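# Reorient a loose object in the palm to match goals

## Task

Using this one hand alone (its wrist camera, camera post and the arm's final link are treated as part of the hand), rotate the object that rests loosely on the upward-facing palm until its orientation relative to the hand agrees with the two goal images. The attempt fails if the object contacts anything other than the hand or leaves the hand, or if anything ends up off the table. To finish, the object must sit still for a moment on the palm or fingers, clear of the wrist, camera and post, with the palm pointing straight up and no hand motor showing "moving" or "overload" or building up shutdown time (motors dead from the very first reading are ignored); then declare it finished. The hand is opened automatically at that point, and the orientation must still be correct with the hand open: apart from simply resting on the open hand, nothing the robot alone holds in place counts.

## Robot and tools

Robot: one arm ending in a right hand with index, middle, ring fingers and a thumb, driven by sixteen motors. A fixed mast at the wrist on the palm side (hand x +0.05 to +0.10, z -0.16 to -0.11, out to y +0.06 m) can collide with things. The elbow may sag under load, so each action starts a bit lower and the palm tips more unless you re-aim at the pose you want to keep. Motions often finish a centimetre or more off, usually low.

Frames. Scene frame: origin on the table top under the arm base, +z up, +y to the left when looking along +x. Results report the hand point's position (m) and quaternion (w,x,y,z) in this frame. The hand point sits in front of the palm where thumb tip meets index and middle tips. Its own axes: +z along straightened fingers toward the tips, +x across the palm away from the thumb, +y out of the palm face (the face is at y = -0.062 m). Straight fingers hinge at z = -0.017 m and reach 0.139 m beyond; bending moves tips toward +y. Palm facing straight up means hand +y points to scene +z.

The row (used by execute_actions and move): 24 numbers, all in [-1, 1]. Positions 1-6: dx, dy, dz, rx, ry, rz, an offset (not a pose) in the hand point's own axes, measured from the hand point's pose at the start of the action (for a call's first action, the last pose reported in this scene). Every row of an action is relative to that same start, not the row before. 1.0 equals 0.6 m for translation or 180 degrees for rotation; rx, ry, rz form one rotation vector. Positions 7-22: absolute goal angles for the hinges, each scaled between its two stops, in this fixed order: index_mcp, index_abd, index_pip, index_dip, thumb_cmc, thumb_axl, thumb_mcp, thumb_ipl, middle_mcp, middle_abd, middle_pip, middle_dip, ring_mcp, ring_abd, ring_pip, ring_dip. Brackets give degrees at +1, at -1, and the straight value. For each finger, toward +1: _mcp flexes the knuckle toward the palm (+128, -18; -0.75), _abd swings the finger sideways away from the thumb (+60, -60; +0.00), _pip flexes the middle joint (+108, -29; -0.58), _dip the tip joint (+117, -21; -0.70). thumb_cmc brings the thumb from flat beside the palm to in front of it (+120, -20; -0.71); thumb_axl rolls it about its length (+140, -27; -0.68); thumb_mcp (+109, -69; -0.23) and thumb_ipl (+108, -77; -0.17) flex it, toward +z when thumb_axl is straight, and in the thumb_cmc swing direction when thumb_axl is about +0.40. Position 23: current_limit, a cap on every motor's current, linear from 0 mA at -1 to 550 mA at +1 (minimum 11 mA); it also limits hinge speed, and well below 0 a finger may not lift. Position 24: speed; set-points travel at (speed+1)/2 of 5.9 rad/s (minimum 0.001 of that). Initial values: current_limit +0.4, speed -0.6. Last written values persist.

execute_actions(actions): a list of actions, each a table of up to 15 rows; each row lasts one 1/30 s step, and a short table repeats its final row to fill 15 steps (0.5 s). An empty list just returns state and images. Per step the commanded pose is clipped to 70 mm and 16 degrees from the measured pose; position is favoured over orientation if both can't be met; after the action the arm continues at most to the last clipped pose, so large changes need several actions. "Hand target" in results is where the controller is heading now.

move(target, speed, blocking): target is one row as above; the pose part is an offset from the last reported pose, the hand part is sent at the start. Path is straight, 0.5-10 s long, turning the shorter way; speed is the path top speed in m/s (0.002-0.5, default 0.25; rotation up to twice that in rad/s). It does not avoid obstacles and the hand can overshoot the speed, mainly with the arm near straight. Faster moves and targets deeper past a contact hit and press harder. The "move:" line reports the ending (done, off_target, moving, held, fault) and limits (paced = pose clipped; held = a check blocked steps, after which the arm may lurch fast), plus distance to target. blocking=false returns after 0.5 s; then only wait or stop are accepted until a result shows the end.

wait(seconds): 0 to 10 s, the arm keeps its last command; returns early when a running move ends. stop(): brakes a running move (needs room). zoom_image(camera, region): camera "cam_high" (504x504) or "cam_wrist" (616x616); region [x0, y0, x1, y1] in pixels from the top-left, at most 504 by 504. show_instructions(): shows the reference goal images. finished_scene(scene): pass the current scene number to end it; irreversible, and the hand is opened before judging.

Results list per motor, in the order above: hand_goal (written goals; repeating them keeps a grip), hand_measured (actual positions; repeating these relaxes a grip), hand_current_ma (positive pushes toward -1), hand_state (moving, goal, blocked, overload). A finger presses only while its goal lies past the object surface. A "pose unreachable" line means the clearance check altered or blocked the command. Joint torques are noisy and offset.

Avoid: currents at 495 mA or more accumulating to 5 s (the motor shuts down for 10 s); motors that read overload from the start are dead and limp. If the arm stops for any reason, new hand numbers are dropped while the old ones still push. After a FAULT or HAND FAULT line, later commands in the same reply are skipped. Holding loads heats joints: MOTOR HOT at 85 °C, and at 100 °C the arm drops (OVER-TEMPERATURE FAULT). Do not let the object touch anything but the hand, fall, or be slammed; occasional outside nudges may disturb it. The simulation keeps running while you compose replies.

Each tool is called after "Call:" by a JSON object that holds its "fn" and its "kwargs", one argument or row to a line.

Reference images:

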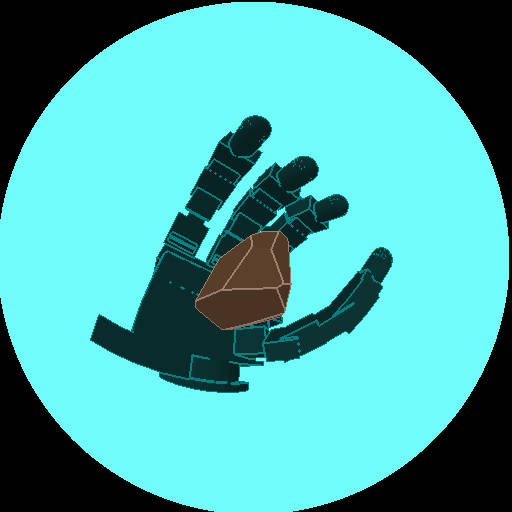

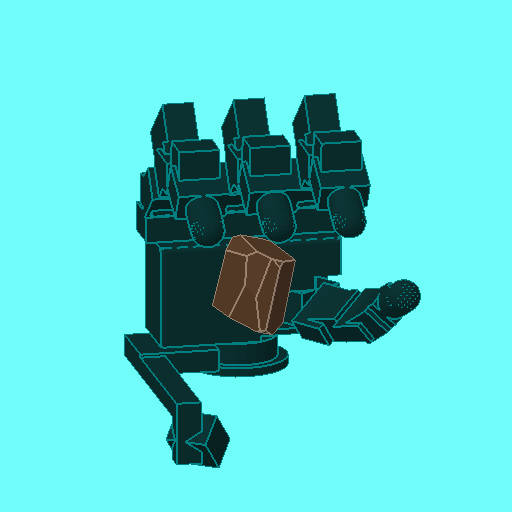

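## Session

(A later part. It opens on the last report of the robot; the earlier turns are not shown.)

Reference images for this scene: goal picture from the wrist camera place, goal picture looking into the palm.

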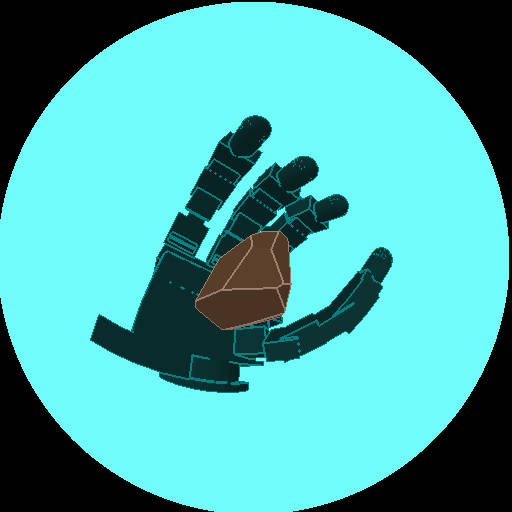

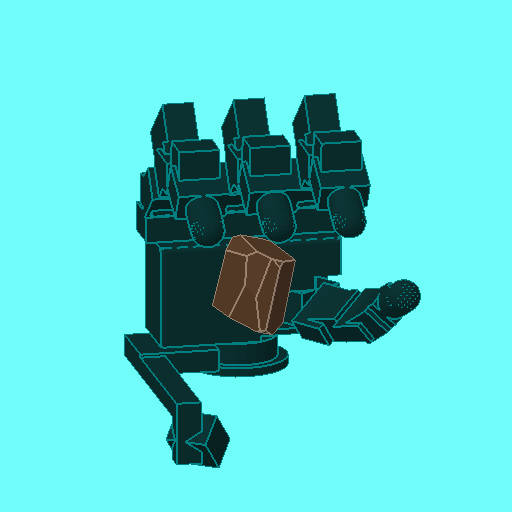

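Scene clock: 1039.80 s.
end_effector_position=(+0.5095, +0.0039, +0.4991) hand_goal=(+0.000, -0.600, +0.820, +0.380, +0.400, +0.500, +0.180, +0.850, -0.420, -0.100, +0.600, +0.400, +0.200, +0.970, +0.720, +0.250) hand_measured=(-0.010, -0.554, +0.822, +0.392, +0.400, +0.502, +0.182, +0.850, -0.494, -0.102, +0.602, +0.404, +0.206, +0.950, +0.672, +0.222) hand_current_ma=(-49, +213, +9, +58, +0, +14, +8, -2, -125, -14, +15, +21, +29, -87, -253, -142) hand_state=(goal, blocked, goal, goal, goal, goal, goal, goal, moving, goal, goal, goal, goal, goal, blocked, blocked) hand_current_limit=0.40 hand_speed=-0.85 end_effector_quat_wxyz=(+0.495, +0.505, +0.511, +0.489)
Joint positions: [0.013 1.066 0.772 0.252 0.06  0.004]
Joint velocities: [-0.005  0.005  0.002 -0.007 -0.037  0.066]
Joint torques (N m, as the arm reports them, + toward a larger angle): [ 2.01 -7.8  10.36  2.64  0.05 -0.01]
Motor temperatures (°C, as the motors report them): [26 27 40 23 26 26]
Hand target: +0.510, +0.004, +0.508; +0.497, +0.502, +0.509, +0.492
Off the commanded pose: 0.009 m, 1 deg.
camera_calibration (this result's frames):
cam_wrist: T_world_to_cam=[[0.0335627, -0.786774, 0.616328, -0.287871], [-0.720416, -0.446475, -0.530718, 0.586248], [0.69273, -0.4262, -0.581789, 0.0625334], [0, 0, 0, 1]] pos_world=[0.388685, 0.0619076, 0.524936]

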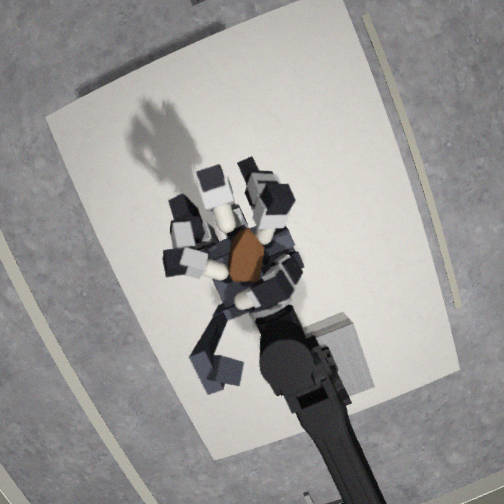

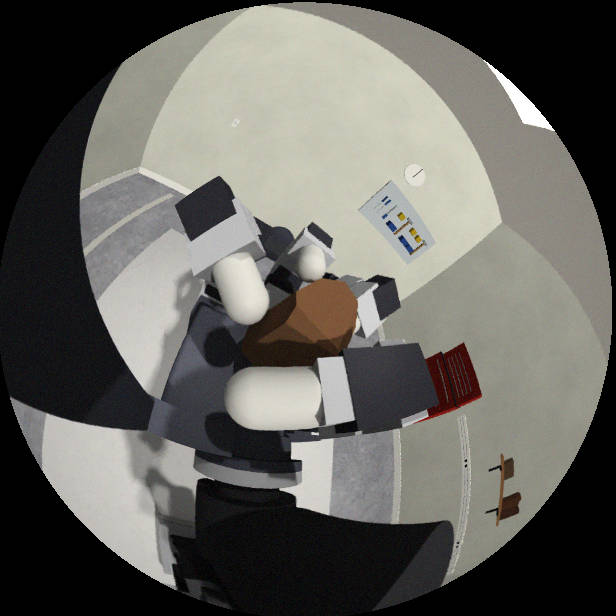

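Call:
{"fn": "execute_actions", "kwargs": {
  "actions": [
    [[0,0.015,0,-0.003,0,0,0.0,-0.6,0.82,0.38,0.40,0.5,0.18,0.85,-0.46,0.2,0.6,0.42,0.2,0.97,0.72,0.25,0.4,-0.8]],
    [[0,0.015,0,-0.003,0,0,0.0,-0.6,0.82,0.38,0.40,0.5,0.18,0.85,-0.3,0.2,0.6,0.42,0.2,0.97,0.72,0.25,0.4,-0.85]]
  ]
}}

Call:
{"fn": "zoom_image", "kwargs": {
  "camera": "cam_high",
  "region": [170, 170, 350, 350]
}}

Call:
{"fn": "zoom_image", "kwargs": {
  "camera": "cam_wrist",
  "region": [190, 230, 450, 480]
}}

Scene clock: 1045.70 s.
end_effector_position=(+0.5095, +0.0039, +0.4991) hand_goal=(+0.000, -0.600, +0.820, +0.380, +0.400, +0.500, +0.180, +0.850, -0.300, +0.200, +0.600, +0.420, +0.200, +0.970, +0.720, +0.250) hand_measured=(-0.008, -0.556, +0.818, +0.392, +0.400, +0.506, +0.182, +0.850, -0.384, +0.200, +0.590, +0.420, +0.206, +0.950, +0.672, +0.222) hand_current_ma=(-36, +210, -14, +58, +3, +36, +17, -2, -377, -1, -58, +0, +31, -87, -253, -142) hand_state=(moving, blocked, goal, goal, goal, goal, goal, goal, moving, goal, moving, goal, goal, goal, blocked, blocked) hand_current_limit=0.40 hand_speed=-0.85 end_effector_quat_wxyz=(+0.495, +0.505, +0.511, +0.489)
Joint positions: [0.013 1.066 0.772 0.252 0.06  0.004]
Joint velocities: [-0.005 -0.005  0.002  0.002 -0.022 -0.022]
Joint torques (N m, as the arm reports them, + toward a larger angle): [ 1.78 -7.99 10.33  2.6   0.05  0.01]
Motor temperatures (°C, as the motors report them): [26 27 40 23 26 26]
Hand target: +0.510, +0.004, +0.508; +0.497, +0.502, +0.509, +0.492
Off the commanded pose: 0.009 m, 1 deg.
camera_calibration (this result's frames):
cam_wrist: T_world_to_cam=[[0.0335627, -0.786774, 0.616328, -0.287871], [-0.720416, -0.446475, -0.530718, 0.586248], [0.69273, -0.4262, -0.581789, 0.0625334], [0, 0, 0, 1]] pos_world=[0.388685, 0.0619076, 0.524936]

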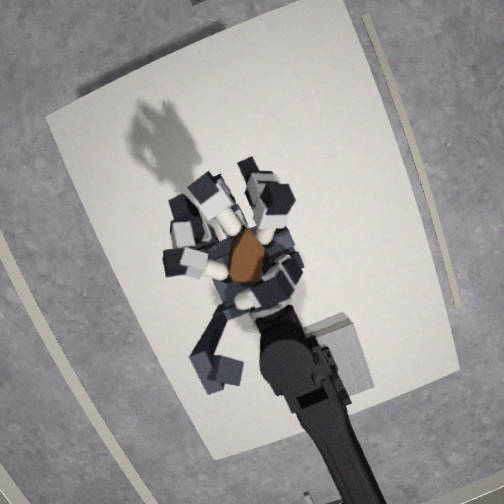

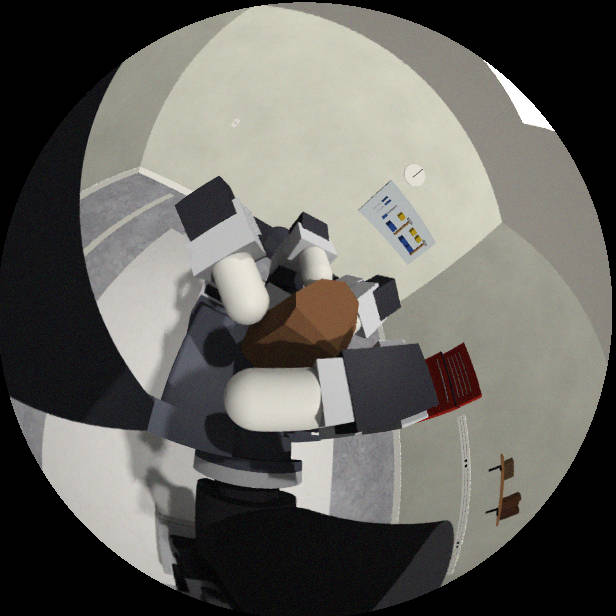

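Region (170, 170, 350, 350) of cam_high's 504x504 image, scaled by 2.800, with more detail than that image has.

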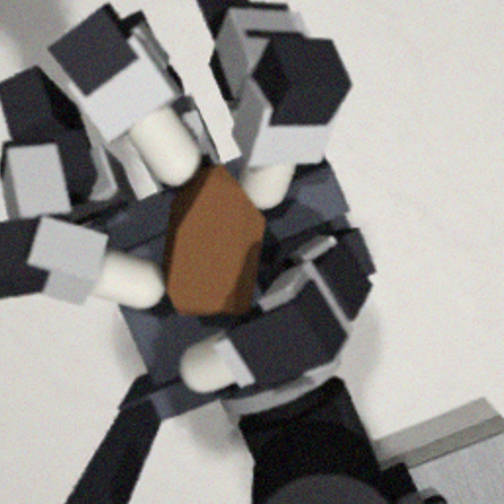

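Region (190, 230, 450, 480) of cam_wrist's 616x616 image, scaled by 1.938, with more detail than that image has; it fills the top 485 rows of this view, and the rest is white.

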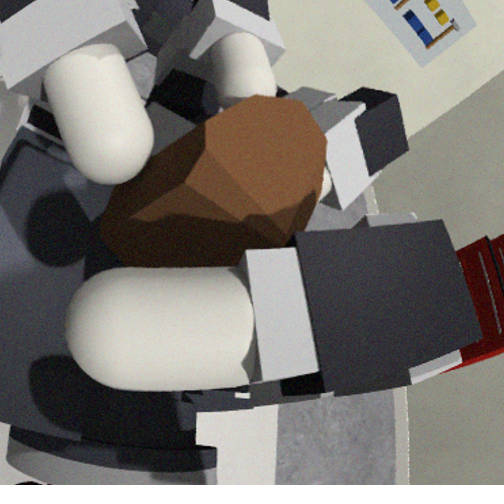

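Call:
{"fn": "execute_actions", "kwargs": {
  "actions": [
    [[0,0.015,0,-0.003,0,0,0.0,-0.45,0.82,0.38,0.40,0.47,0.2,0.85,-0.3,0.2,0.52,0.42,0.2,0.93,0.69,0.23,0.4,-0.85]],
    [[0,0.015,0,-0.003,0,0,0.0,-0.45,0.82,0.38,0.40,0.47,0.2,0.85,-0.2,0.2,0.42,0.42,0.2,0.93,0.69,0.23,0.4,-0.88]]
  ]
}}

Call:
{"fn": "zoom_image", "kwargs": {
  "camera": "cam_high",
  "region": [170, 170, 350, 350]
}}

Call:
{"fn": "zoom_image", "kwargs": {
  "camera": "cam_wrist",
  "region": [190, 230, 450, 480]
}}

Scene clock: 1058.03 s.
end_effector_position=(+0.5095, +0.0039, +0.4991) hand_goal=(+0.000, -0.450, +0.820, +0.380, +0.400, +0.470, +0.200, +0.850, -0.200, +0.200, +0.420, +0.420, +0.200, +0.930, +0.690, +0.230) hand_measured=(-0.006, -0.452, +0.822, +0.384, +0.400, +0.474, +0.202, +0.850, -0.226, +0.200, +0.422, +0.422, +0.200, +0.930, +0.686, +0.226) hand_current_ma=(-33, -9, +13, +25, +3, +19, +13, -2, -141, -1, +13, +7, +2, -1, -17, -16) hand_state=(goal, goal, goal, goal, goal, goal, goal, goal, blocked, goal, goal, goal, goal, goal, goal, goal) hand_current_limit=0.40 hand_speed=-0.88 end_effector_quat_wxyz=(+0.495, +0.505, +0.511, +0.489)
Joint positions: [0.013 1.066 0.772 0.252 0.06  0.004]
Joint velocities: [-0.024 -0.005  0.002 -0.007  0.007 -0.066]
Joint torques (N m, as the arm reports them, + toward a larger angle): [ 1.9  -7.81 10.26  2.64  0.05  0.  ]
Motor temperatures (°C, as the motors report them): [26 27 40 23 26 26]
Hand target: +0.510, +0.004, +0.508; +0.497, +0.502, +0.509, +0.492
Off the commanded pose: 0.009 m, 1 deg.
camera_calibration (this result's frames):
cam_wrist: T_world_to_cam=[[0.0335627, -0.786774, 0.616328, -0.287871], [-0.720416, -0.446475, -0.530718, 0.586248], [0.69273, -0.4262, -0.581789, 0.0625334], [0, 0, 0, 1]] pos_world=[0.388685, 0.0619076, 0.524936]

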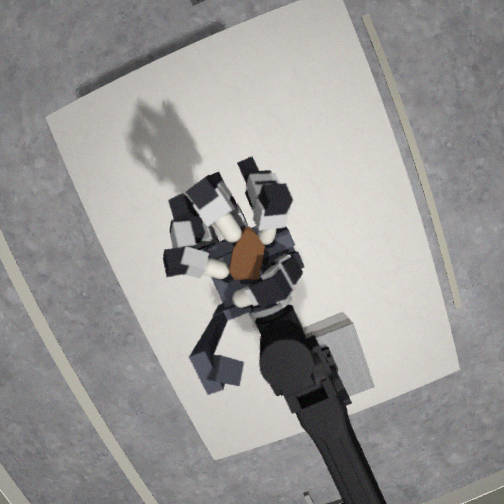

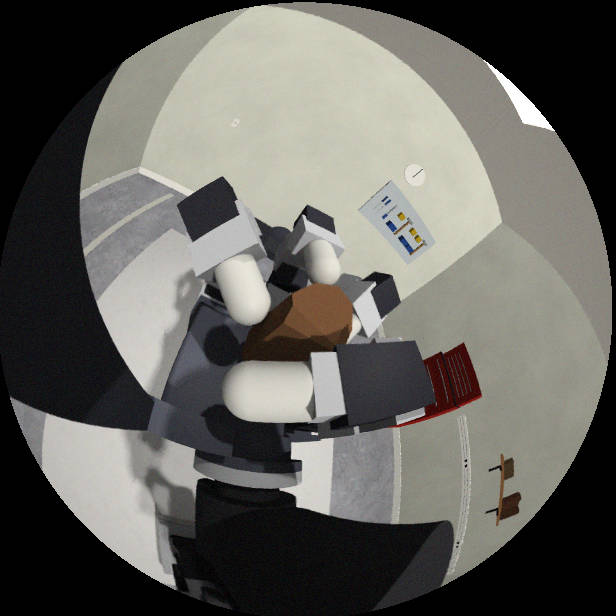

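Region (170, 170, 350, 350) of cam_high's 504x504 image, scaled by 2.800, with more detail than that image has.

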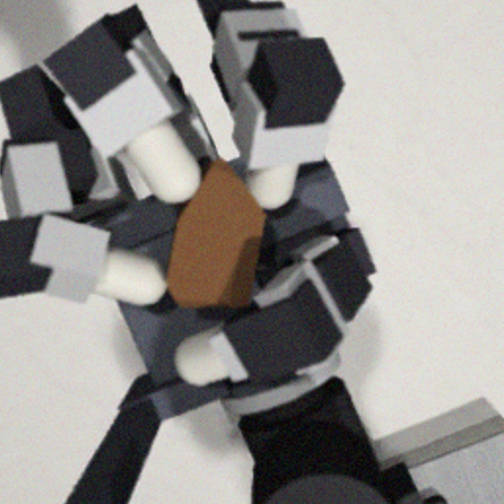

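Region (190, 230, 450, 480) of cam_wrist's 616x616 image, scaled by 1.938, with more detail than that image has; it fills the top 485 rows of this view, and the rest is white.

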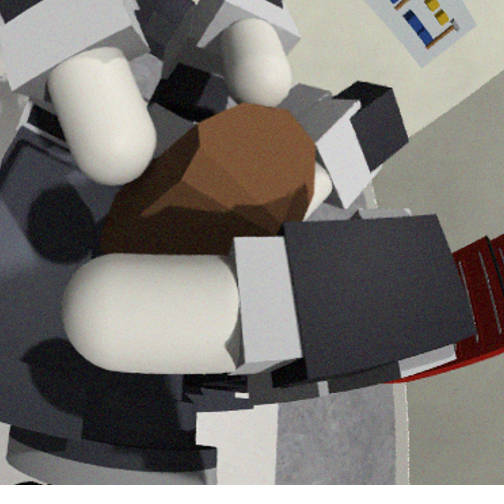

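Call:
{"fn": "execute_actions", "kwargs": {
  "actions": [
    [[0,0.015,0,-0.003,0,0,0.0,-0.45,0.82,0.38,0.40,0.47,0.2,0.85,-0.5,-0.4,0.6,0.5,0.2,0.4,0.69,0.23,0.4,-0.6]],
    [[0,0.015,0,-0.003,0,0,0.0,-0.45,0.82,0.38,0.40,0.47,0.2,0.85,-0.3,-0.4,0.82,0.5,0.1,0.0,0.69,0.23,0.4,-0.65]],
    [[0,0.015,0,-0.003,0,0,0.0,-0.45,0.82,0.38,0.40,0.47,0.2,0.85,-0.05,-0.35,0.8,0.4,0.1,0.0,0.69,0.23,0.4,-0.75]]
  ]
}}

Call:
{"fn": "zoom_image", "kwargs": {
  "camera": "cam_high",
  "region": [170, 170, 350, 350]
}}

Call:
{"fn": "zoom_image", "kwargs": {
  "camera": "cam_wrist",
  "region": [190, 230, 450, 480]
}}

Scene clock: 1080.90 s.
end_effector_position=(+0.5095, +0.0039, +0.4991) hand_goal=(+0.000, -0.450, +0.820, +0.380, +0.400, +0.470, +0.200, +0.850, -0.050, -0.350, +0.800, +0.400, +0.100, +0.000, +0.690, +0.230) hand_measured=(-0.002, -0.444, +0.820, +0.380, +0.394, +0.490, +0.198, +0.850, -0.264, -0.370, +0.810, +0.444, +0.100, +0.004, +0.690, +0.228) hand_current_ma=(-12, +30, -1, +0, -35, +120, -10, -2, -385, -96, +56, +230, -4, +16, -1, -12) hand_state=(goal, goal, goal, goal, goal, goal, goal, goal, blocked, goal, goal, blocked, goal, goal, goal, goal) hand_current_limit=0.40 hand_speed=-0.75 end_effector_quat_wxyz=(+0.495, +0.505, +0.511, +0.489)
Joint positions: [0.013 1.066 0.772 0.252 0.06  0.004]
Joint velocities: [-0.005  0.005  0.002 -0.012  0.022  0.022]
Joint torques (N m, as the arm reports them, + toward a larger angle): [ 1.99 -7.73 10.37  2.71  0.04 -0.01]
Motor temperatures (°C, as the motors report them): [26 27 40 23 26 26]
Hand target: +0.510, +0.004, +0.508; +0.497, +0.502, +0.509, +0.492
Off the commanded pose: 0.009 m, 1 deg.
camera_calibration (this result's frames):
cam_wrist: T_world_to_cam=[[0.0335627, -0.786774, 0.616328, -0.287871], [-0.720416, -0.446475, -0.530718, 0.586248], [0.69273, -0.4262, -0.581789, 0.0625334], [0, 0, 0, 1]] pos_world=[0.388685, 0.0619076, 0.524936]

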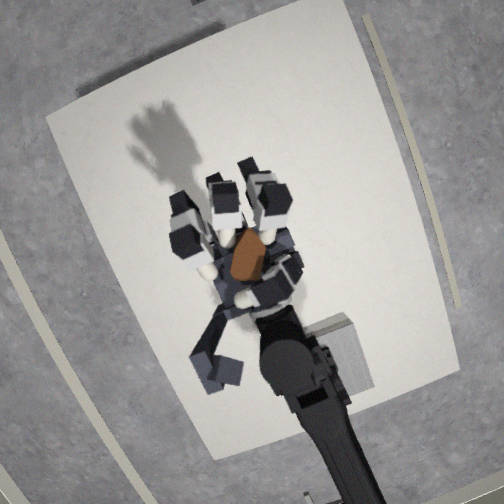

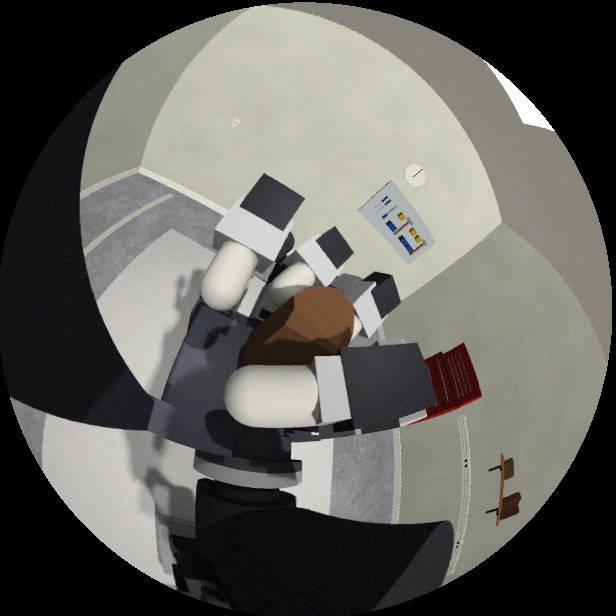

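Region (170, 170, 350, 350) of cam_high's 504x504 image, scaled by 2.800, with more detail than that image has.

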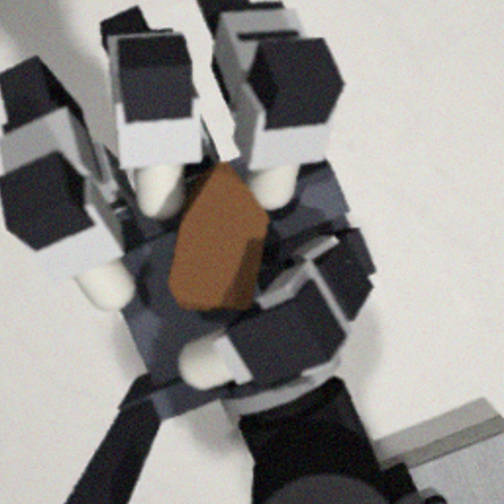

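Region (190, 230, 450, 480) of cam_wrist's 616x616 image, scaled by 1.938, with more detail than that image has; it fills the top 485 rows of this view, and the rest is white.

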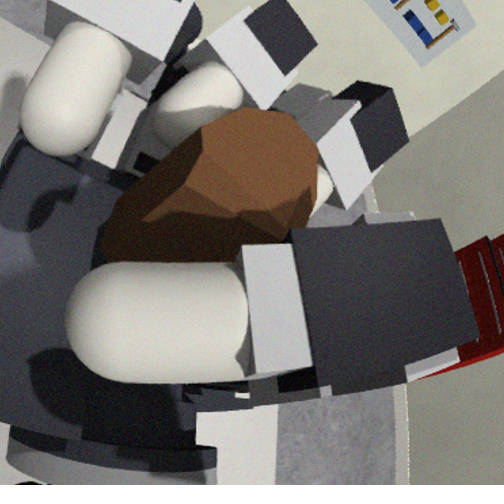

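Call:
{"fn": "execute_actions", "kwargs": {
  "actions": [
    [[0,0.015,0,-0.003,0,0,0.0,-0.56,0.82,0.38,0.40,0.47,0.2,0.85,-0.22,-0.35,0.8,0.44,0.1,0.0,0.69,0.23,0.4,-0.85]],
    [[0,0.015,0,-0.003,0,0,0.0,-0.5,0.7,0.38,0.40,0.46,0.2,0.85,-0.2,-0.3,0.68,0.44,0.1,0.0,0.69,0.23,0.4,-0.9]],
    [[0,0.015,0,-0.003,0,0,0.0,-0.5,0.7,0.38,0.40,0.46,0.2,0.85,-0.2,-0.3,0.68,0.44,0.1,0.0,0.69,0.23,0.4,-0.9]]
  ]
}}

Call:
{"fn": "zoom_image", "kwargs": {
  "camera": "cam_high",
  "region": [170, 170, 350, 350]
}}

Call:
{"fn": "zoom_image", "kwargs": {
  "camera": "cam_wrist",
  "region": [190, 230, 450, 480]
}}

Scene clock: 1090.30 s.
end_effector_position=(+0.5095, +0.0039, +0.4991) hand_goal=(+0.000, -0.500, +0.700, +0.380, +0.400, +0.460, +0.200, +0.850, -0.200, -0.300, +0.680, +0.440, +0.100, +0.000, +0.690, +0.230) hand_measured=(+0.002, -0.490, +0.702, +0.374, +0.400, +0.478, +0.202, +0.850, -0.248, -0.316, +0.706, +0.456, +0.100, +0.004, +0.690, +0.228) hand_current_ma=(+14, +50, +5, -33, +0, +111, +8, -2, -262, -76, +134, +80, -4, +16, -1, -12) hand_state=(goal, goal, goal, goal, goal, goal, goal, goal, blocked, goal, blocked, goal, goal, goal, goal, goal) hand_current_limit=0.40 hand_speed=-0.90 end_effector_quat_wxyz=(+0.495, +0.505, +0.511, +0.489)
Joint positions: [0.013 1.066 0.772 0.252 0.06  0.004]
Joint velocities: [-0.015 -0.005 -0.002 -0.002  0.051  0.051]
Joint torques (N m, as the arm reports them, + toward a larger angle): [ 1.91 -7.81 10.34  2.65  0.05 -0.03]
Motor temperatures (°C, as the motors report them): [26 27 40 23 26 26]
Hand target: +0.510, +0.004, +0.508; +0.497, +0.502, +0.509, +0.492
Off the commanded pose: 0.009 m, 1 deg.
camera_calibration (this result's frames):
cam_wrist: T_world_to_cam=[[0.0335627, -0.786774, 0.616328, -0.287871], [-0.720416, -0.446475, -0.530718, 0.586248], [0.69273, -0.4262, -0.581789, 0.0625334], [0, 0, 0, 1]] pos_world=[0.388685, 0.0619076, 0.524936]

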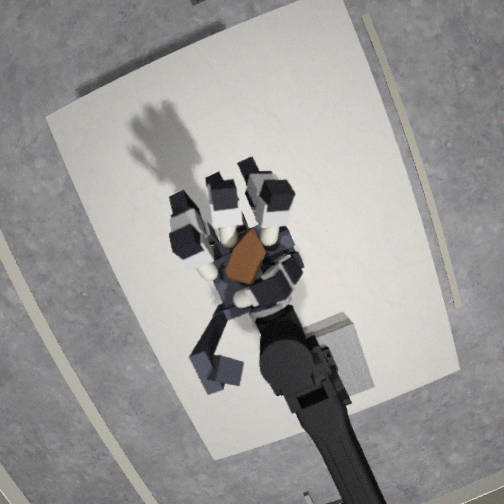

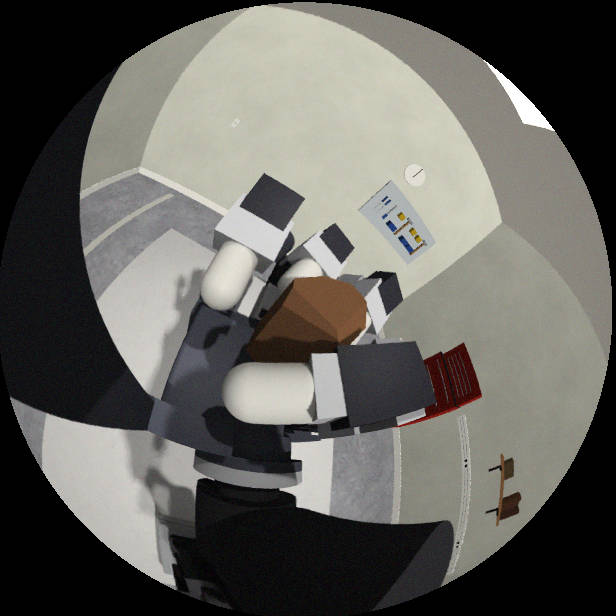

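Region (170, 170, 350, 350) of cam_high's 504x504 image, scaled by 2.800, with more detail than that image has.

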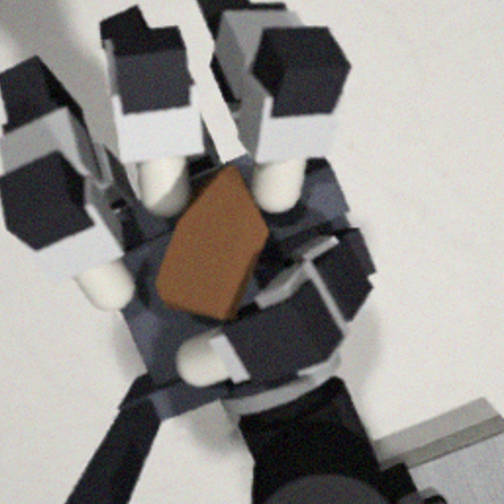

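Region (190, 230, 450, 480) of cam_wrist's 616x616 image, scaled by 1.938, with more detail than that image has; it fills the top 485 rows of this view, and the rest is white.

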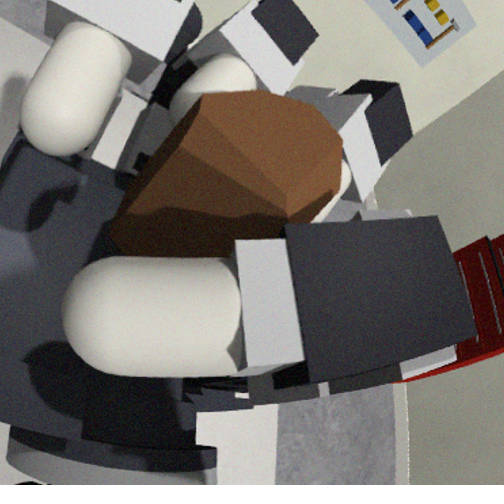

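Call:
{"fn": "execute_actions", "kwargs": {
  "actions": [
    [[0,0.015,0,-0.003,0,0,0.02,-0.54,0.62,0.38,0.40,0.46,0.2,0.85,-0.2,-0.3,0.6,0.44,0.1,0.0,0.69,0.23,0.4,-0.9]],
    [[0,0.015,0,-0.003,0,0,0.04,-0.54,0.54,0.38,0.40,0.45,0.2,0.85,-0.17,-0.28,0.52,0.44,0.1,0.0,0.69,0.23,0.4,-0.9]]
  ]
}}

Call:
{"fn": "zoom_image", "kwargs": {
  "camera": "cam_high",
  "region": [170, 170, 350, 350]
}}

Call:
{"fn": "zoom_image", "kwargs": {
  "camera": "cam_wrist",
  "region": [190, 230, 450, 480]
}}

Scene clock: 1096.27 s.
end_effector_position=(+0.5095, +0.0039, +0.4991) hand_goal=(+0.040, -0.540, +0.540, +0.380, +0.400, +0.450, +0.200, +0.850, -0.170, -0.280, +0.520, +0.440, +0.100, +0.000, +0.690, +0.230) hand_measured=(+0.034, -0.536, +0.546, +0.378, +0.400, +0.468, +0.202, +0.850, -0.202, -0.286, +0.530, +0.456, +0.100, +0.004, +0.690, +0.228) hand_current_ma=(-28, +18, +27, -13, +4, +105, +10, -2, -176, -26, +54, +80, -4, +16, -1, -12) hand_state=(goal, goal, goal, goal, goal, goal, goal, goal, blocked, goal, goal, goal, goal, goal, goal, goal) hand_current_limit=0.40 hand_speed=-0.90 end_effector_quat_wxyz=(+0.495, +0.505, +0.511, +0.489)
Joint positions: [0.013 1.066 0.772 0.252 0.06  0.004]
Joint velocities: [ 0.005 -0.005 -0.027  0.002 -0.125 -0.007]
Joint torques (N m, as the arm reports them, + toward a larger angle): [ 1.99 -8.07 10.32  2.65  0.05 -0.02]
Motor temperatures (°C, as the motors report them): [26 27 40 23 26 26]
Hand target: +0.510, +0.004, +0.508; +0.497, +0.502, +0.509, +0.492
Off the commanded pose: 0.009 m, 1 deg.
camera_calibration (this result's frames):
cam_wrist: T_world_to_cam=[[0.0335627, -0.786774, 0.616328, -0.287871], [-0.720416, -0.446475, -0.530718, 0.586248], [0.69273, -0.4262, -0.581789, 0.0625334], [0, 0, 0, 1]] pos_world=[0.388685, 0.0619076, 0.524936]

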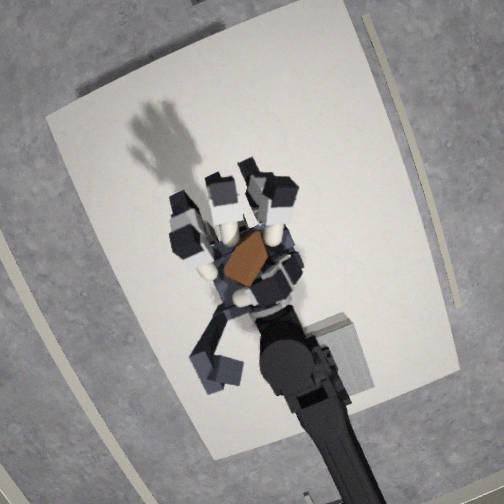

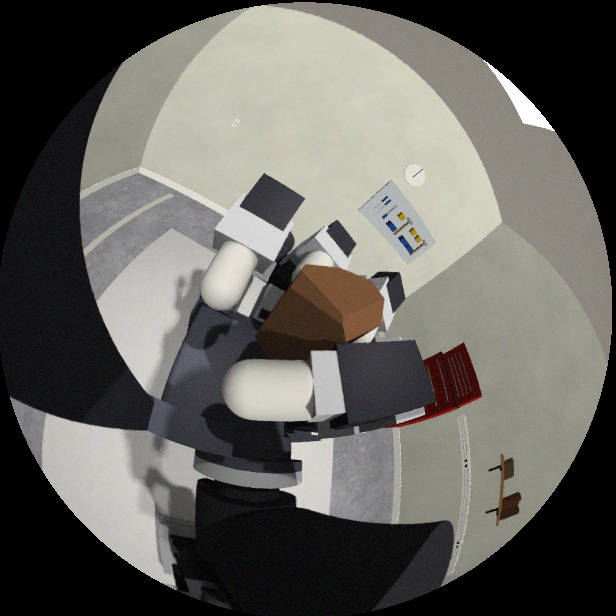

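Region (170, 170, 350, 350) of cam_high's 504x504 image, scaled by 2.800, with more detail than that image has.

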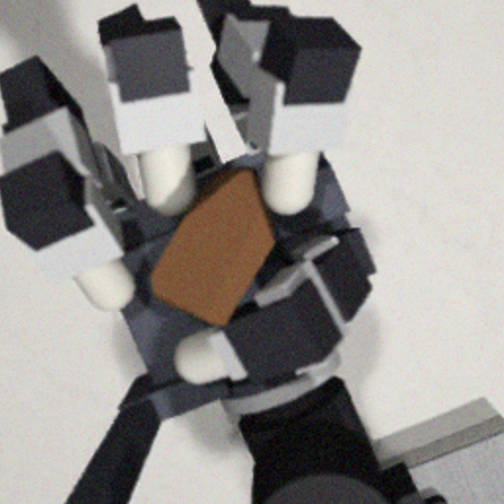

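Region (190, 230, 450, 480) of cam_wrist's 616x616 image, scaled by 1.938, with more detail than that image has; it fills the top 485 rows of this view, and the rest is white.

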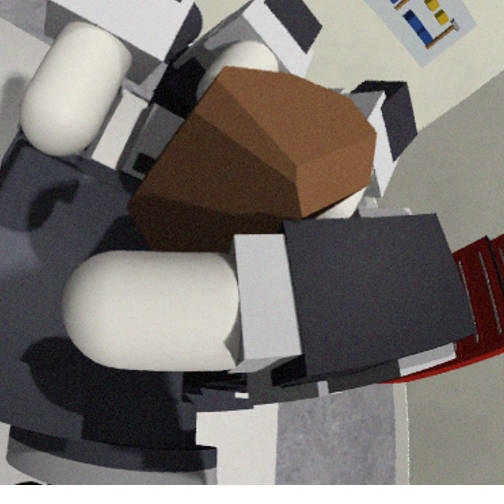

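Call:
{"fn": "execute_actions", "kwargs": {
  "actions": [
    [[0,0.015,0,-0.003,0,0,0.04,-0.7,0.5,0.38,0.40,0.45,0.2,0.85,-0.17,-0.33,0.52,0.44,0.1,0.0,0.69,0.23,0.4,-0.88]],
    [[0,0.015,0,-0.003,0,0,0.08,-0.8,0.44,0.38,0.40,0.45,0.2,0.85,-0.15,-0.36,0.5,0.44,0.1,0.0,0.69,0.23,0.4,-0.9]]
  ]
}}

Call:
{"fn": "zoom_image", "kwargs": {
  "camera": "cam_high",
  "region": [170, 170, 350, 350]
}}

Call:
{"fn": "zoom_image", "kwargs": {
  "camera": "cam_wrist",
  "region": [190, 230, 450, 480]
}}

Scene clock: 1101.83 s.
end_effector_position=(+0.5095, +0.0039, +0.4991) hand_goal=(+0.080, -0.800, +0.440, +0.380, +0.400, +0.450, +0.200, +0.850, -0.150, -0.360, +0.500, +0.440, +0.100, +0.000, +0.690, +0.230) hand_measured=(+0.070, -0.798, +0.446, +0.378, +0.402, +0.452, +0.202, +0.850, -0.172, -0.358, +0.506, +0.444, +0.098, +0.004, +0.690, +0.228) hand_current_ma=(-58, +6, +27, -9, +8, +14, +13, -2, -113, +11, +28, +21, -5, +16, +0, -12) hand_state=(goal, goal, goal, goal, goal, goal, goal, goal, blocked, goal, goal, goal, goal, goal, goal, goal) hand_current_limit=0.40 hand_speed=-0.90 end_effector_quat_wxyz=(+0.495, +0.505, +0.511, +0.489)
Joint positions: [0.013 1.066 0.772 0.252 0.06  0.004]
Joint velocities: [ 0.005 -0.005  0.002 -0.007  0.095 -0.022]
Joint torques (N m, as the arm reports them, + toward a larger angle): [ 1.98 -7.66 10.25  2.65  0.06 -0.02]
Motor temperatures (°C, as the motors report them): [26 27 40 23 26 26]
Hand target: +0.510, +0.004, +0.508; +0.497, +0.502, +0.509, +0.492
Off the commanded pose: 0.009 m, 1 deg.
camera_calibration (this result's frames):
cam_wrist: T_world_to_cam=[[0.0335532, -0.78701, 0.616028, -0.287736], [-0.720421, -0.446264, -0.530888, 0.586316], [0.692725, -0.425986, -0.581952, 0.0625979], [0, 0, 0, 1]] pos_world=[0.388686, 0.0618667, 0.52495]

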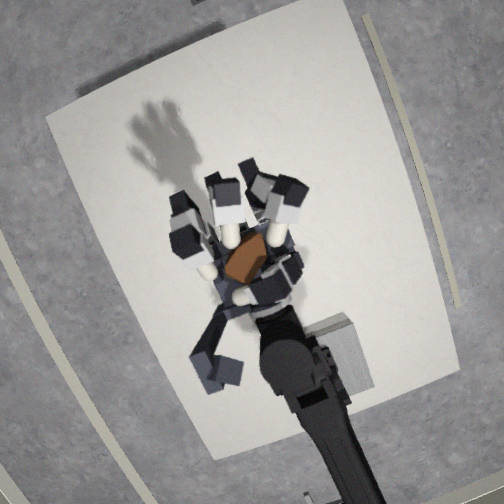

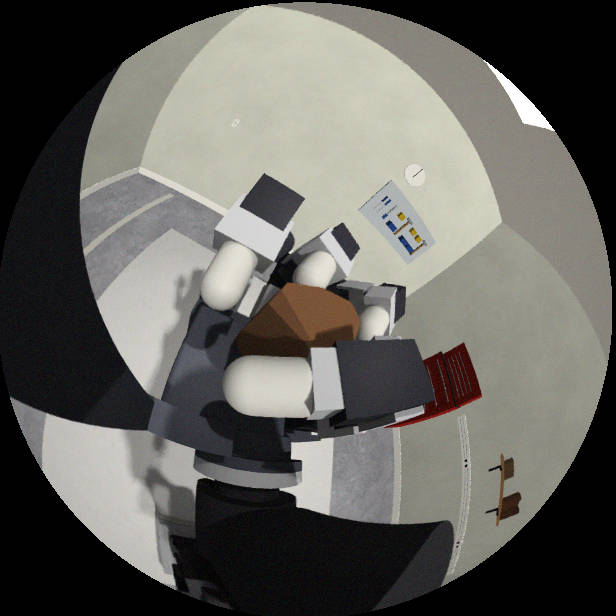

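Region (170, 170, 350, 350) of cam_high's 504x504 image, scaled by 2.800, with more detail than that image has.

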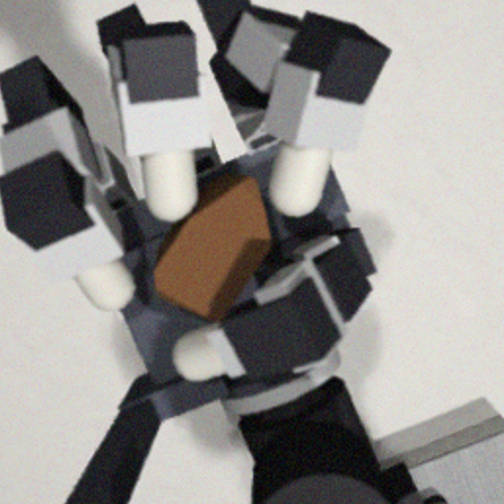

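Region (190, 230, 450, 480) of cam_wrist's 616x616 image, scaled by 1.938, with more detail than that image has; it fills the top 485 rows of this view, and the rest is white.

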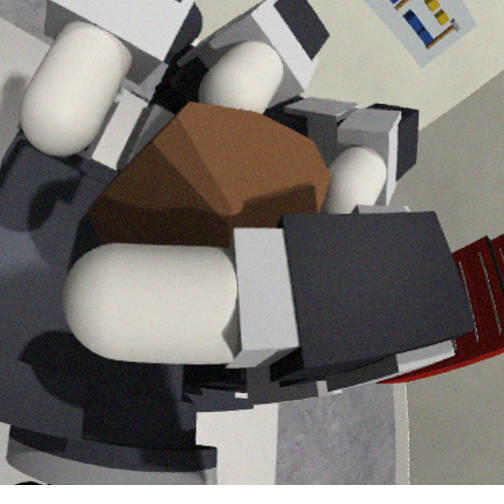

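Call:
{"fn": "execute_actions", "kwargs": {
  "actions": [
    [[0,0.015,0,-0.003,0,0,-0.05,-0.2,0.6,0.45,0.40,0.5,0.2,0.85,-0.5,-0.1,0.55,0.45,0.12,0.55,0.75,0.3,0.4,-0.6]],
    [[0,0.015,0,-0.003,0,0,0.0,-0.2,0.82,0.38,0.40,0.5,0.2,0.85,-0.55,0.1,0.55,0.45,0.15,0.8,0.73,0.27,0.4,-0.75]],
    [[0,0.015,0,-0.003,0,0,0.0,-0.45,0.82,0.38,0.40,0.5,0.2,0.85,-0.55,0.1,0.55,0.45,0.2,0.9,0.72,0.25,0.4,-0.85]],
    [[0,0.015,0,-0.003,0,0,0.0,-0.65,0.82,0.38,0.40,0.5,0.2,0.85,-0.55,0.1,0.55,0.45,0.2,0.97,0.72,0.25,0.4,-0.85]]
  ]
}}

Call:
{"fn": "zoom_image", "kwargs": {
  "camera": "cam_high",
  "region": [170, 170, 350, 350]
}}

Call:
{"fn": "zoom_image", "kwargs": {
  "camera": "cam_wrist",
  "region": [190, 230, 450, 480]
}}

Scene clock: 1124.70 s.
end_effector_position=(+0.5095, +0.0039, +0.4991) hand_goal=(+0.000, -0.650, +0.820, +0.380, +0.400, +0.500, +0.200, +0.850, -0.550, +0.100, +0.550, +0.450, +0.200, +0.970, +0.720, +0.250) hand_measured=(-0.012, -0.544, +0.822, +0.390, +0.402, +0.498, +0.202, +0.850, -0.556, +0.098, +0.548, +0.448, +0.204, +0.950, +0.674, +0.224) hand_current_ma=(-62, +240, +8, +58, +8, -12, +13, -2, -35, -14, -8, -9, +30, -91, -262, -145) hand_state=(goal, moving, goal, goal, goal, goal, goal, goal, goal, goal, goal, goal, goal, blocked, moving, moving) hand_current_limit=0.40 hand_speed=-0.85 end_effector_quat_wxyz=(+0.495, +0.505, +0.511, +0.489)
Joint positions: [0.013 1.066 0.772 0.252 0.06  0.004]
Joint velocities: [ 0.034 -0.005 -0.017 -0.002  0.037 -0.051]
Joint torques (N m, as the arm reports them, + toward a larger angle): [ 1.88 -7.9  10.32  2.63  0.05  0.  ]
Motor temperatures (°C, as the motors report them): [26 27 40 23 26 26]
Hand target: +0.510, +0.004, +0.508; +0.497, +0.502, +0.509, +0.492
Off the commanded pose: 0.009 m, 1 deg.
camera_calibration (this result's frames):
cam_wrist: T_world_to_cam=[[0.0335532, -0.78701, 0.616028, -0.287736], [-0.720421, -0.446264, -0.530888, 0.586316], [0.692725, -0.425986, -0.581952, 0.0625979], [0, 0, 0, 1]] pos_world=[0.388686, 0.0618667, 0.52495]

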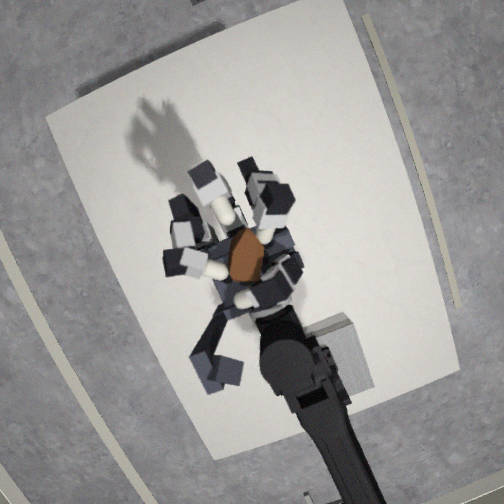

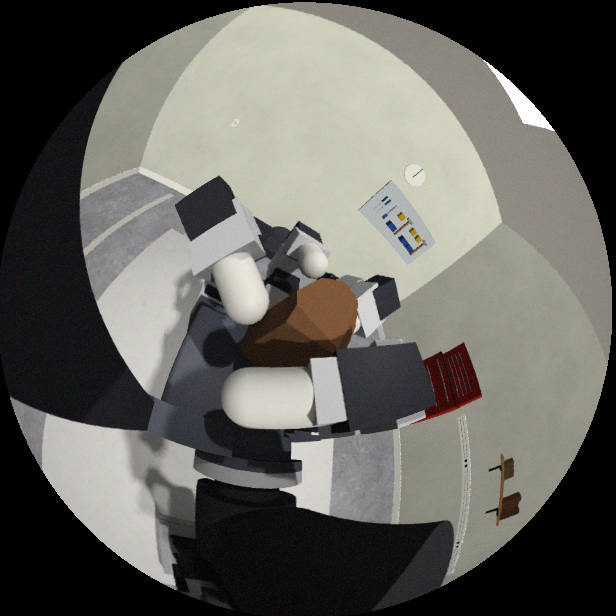

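Region (170, 170, 350, 350) of cam_high's 504x504 image, scaled by 2.800, with more detail than that image has.

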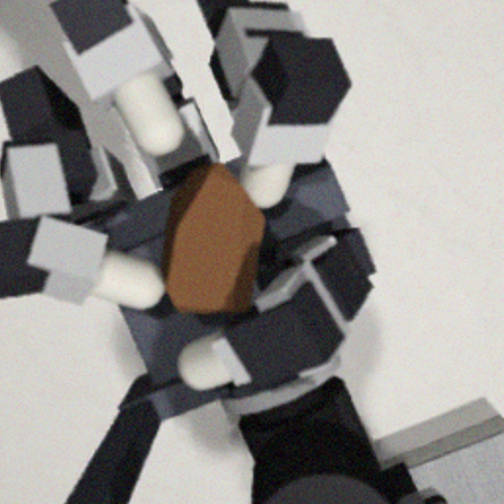

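Region (190, 230, 450, 480) of cam_wrist's 616x616 image, scaled by 1.938, with more detail than that image has; it fills the top 485 rows of this view, and the rest is white.

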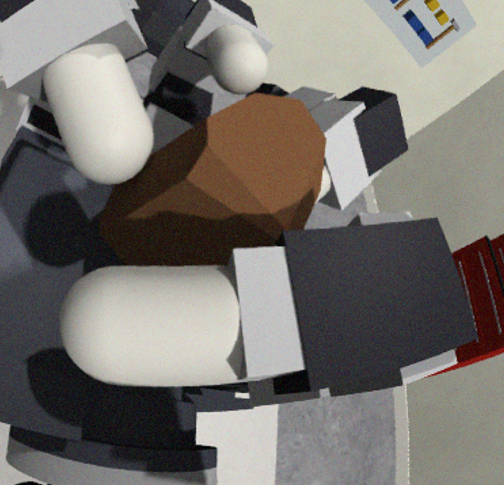

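Call:
{"fn": "execute_actions", "kwargs": {
  "actions": [
    [[0,0.015,0,-0.003,0,0,0.0,-0.65,0.82,0.38,0.36,0.6,0.12,0.85,-0.55,0.1,0.55,0.45,0.2,0.97,0.72,0.25,0.4,-0.85]],
    [[0,0.015,0,-0.003,0,0,0.0,-0.65,0.82,0.38,0.3,0.62,0.12,0.85,-0.55,0.1,0.55,0.45,0.2,0.97,0.72,0.25,0.4,-0.85]]
  ]
}}

Call:
{"fn": "zoom_image", "kwargs": {
  "camera": "cam_high",
  "region": [170, 170, 350, 350]
}}

Call:
{"fn": "zoom_image", "kwargs": {
  "camera": "cam_wrist",
  "region": [190, 230, 450, 480]
}}

Scene clock: 1129.27 s.
end_effector_position=(+0.5095, +0.0039, +0.4991) hand_goal=(+0.000, -0.650, +0.820, +0.380, +0.300, +0.620, +0.120, +0.850, -0.550, +0.100, +0.550, +0.450, +0.200, +0.970, +0.720, +0.250) hand_measured=(-0.012, -0.648, +0.820, +0.384, +0.306, +0.618, +0.128, +0.850, -0.556, +0.098, +0.548, +0.448, +0.200, +0.968, +0.718, +0.248) hand_current_ma=(-63, +11, -2, +20, +28, -15, +51, -2, -37, -13, -8, -9, +5, -8, -7, -13) hand_state=(goal, goal, goal, goal, goal, goal, goal, goal, goal, goal, goal, goal, goal, goal, goal, goal) hand_current_limit=0.40 hand_speed=-0.85 end_effector_quat_wxyz=(+0.495, +0.505, +0.511, +0.489)
Joint positions: [0.013 1.066 0.772 0.252 0.06  0.004]
Joint velocities: [ 0.005  0.005  0.012 -0.007 -0.022  0.037]
Joint torques (N m, as the arm reports them, + toward a larger angle): [ 1.94 -7.88 10.32  2.67  0.05 -0.02]
Motor temperatures (°C, as the motors report them): [26 27 40 23 26 26]
Hand target: +0.510, +0.004, +0.508; +0.497, +0.502, +0.509, +0.492
Off the commanded pose: 0.009 m, 1 deg.
camera_calibration (this result's frames):
cam_wrist: T_world_to_cam=[[0.0335532, -0.78701, 0.616028, -0.287736], [-0.720421, -0.446264, -0.530888, 0.586316], [0.692725, -0.425986, -0.581952, 0.0625979], [0, 0, 0, 1]] pos_world=[0.388686, 0.0618667, 0.52495]

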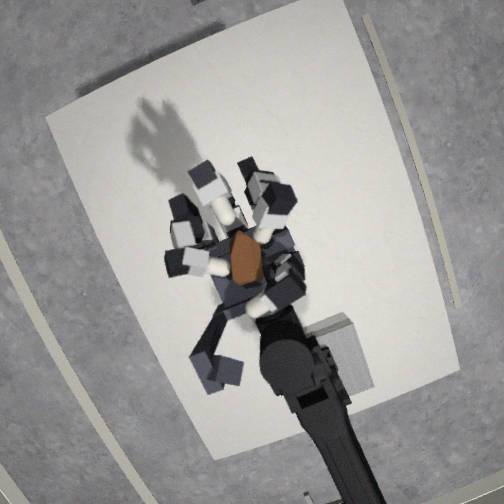

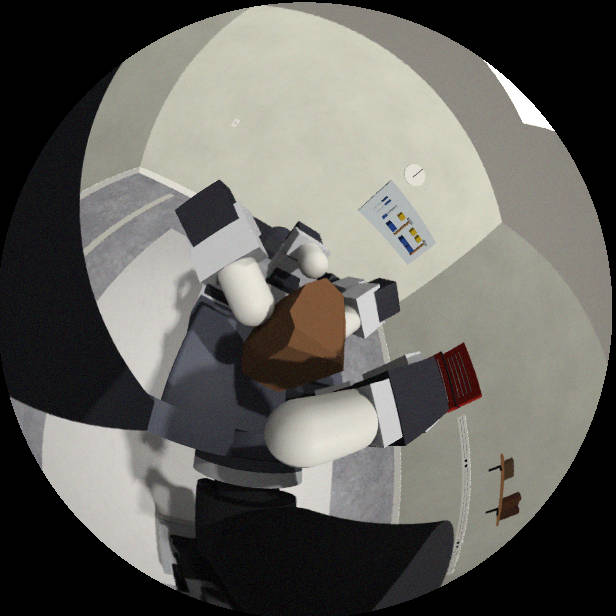

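Region (170, 170, 350, 350) of cam_high's 504x504 image, scaled by 2.800, with more detail than that image has.

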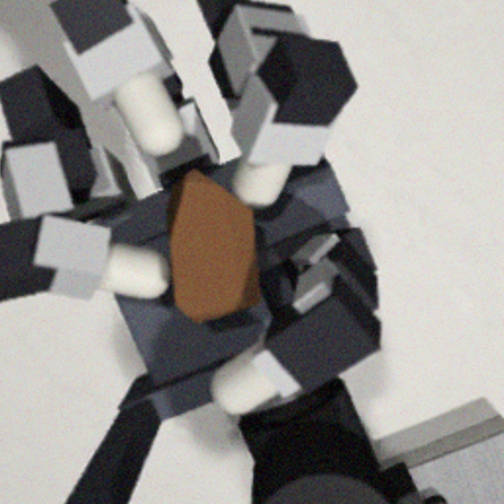

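Region (190, 230, 450, 480) of cam_wrist's 616x616 image, scaled by 1.938, with more detail than that image has; it fills the top 485 rows of this view, and the rest is white.

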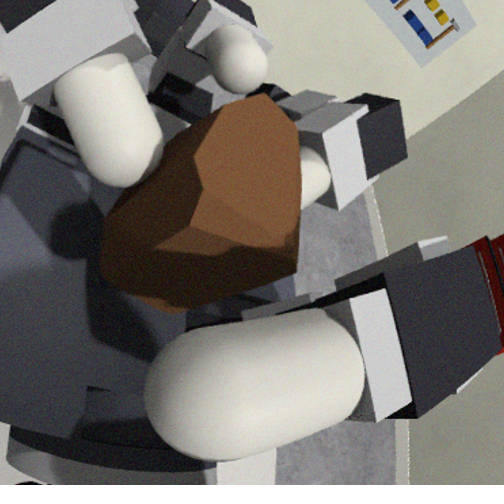

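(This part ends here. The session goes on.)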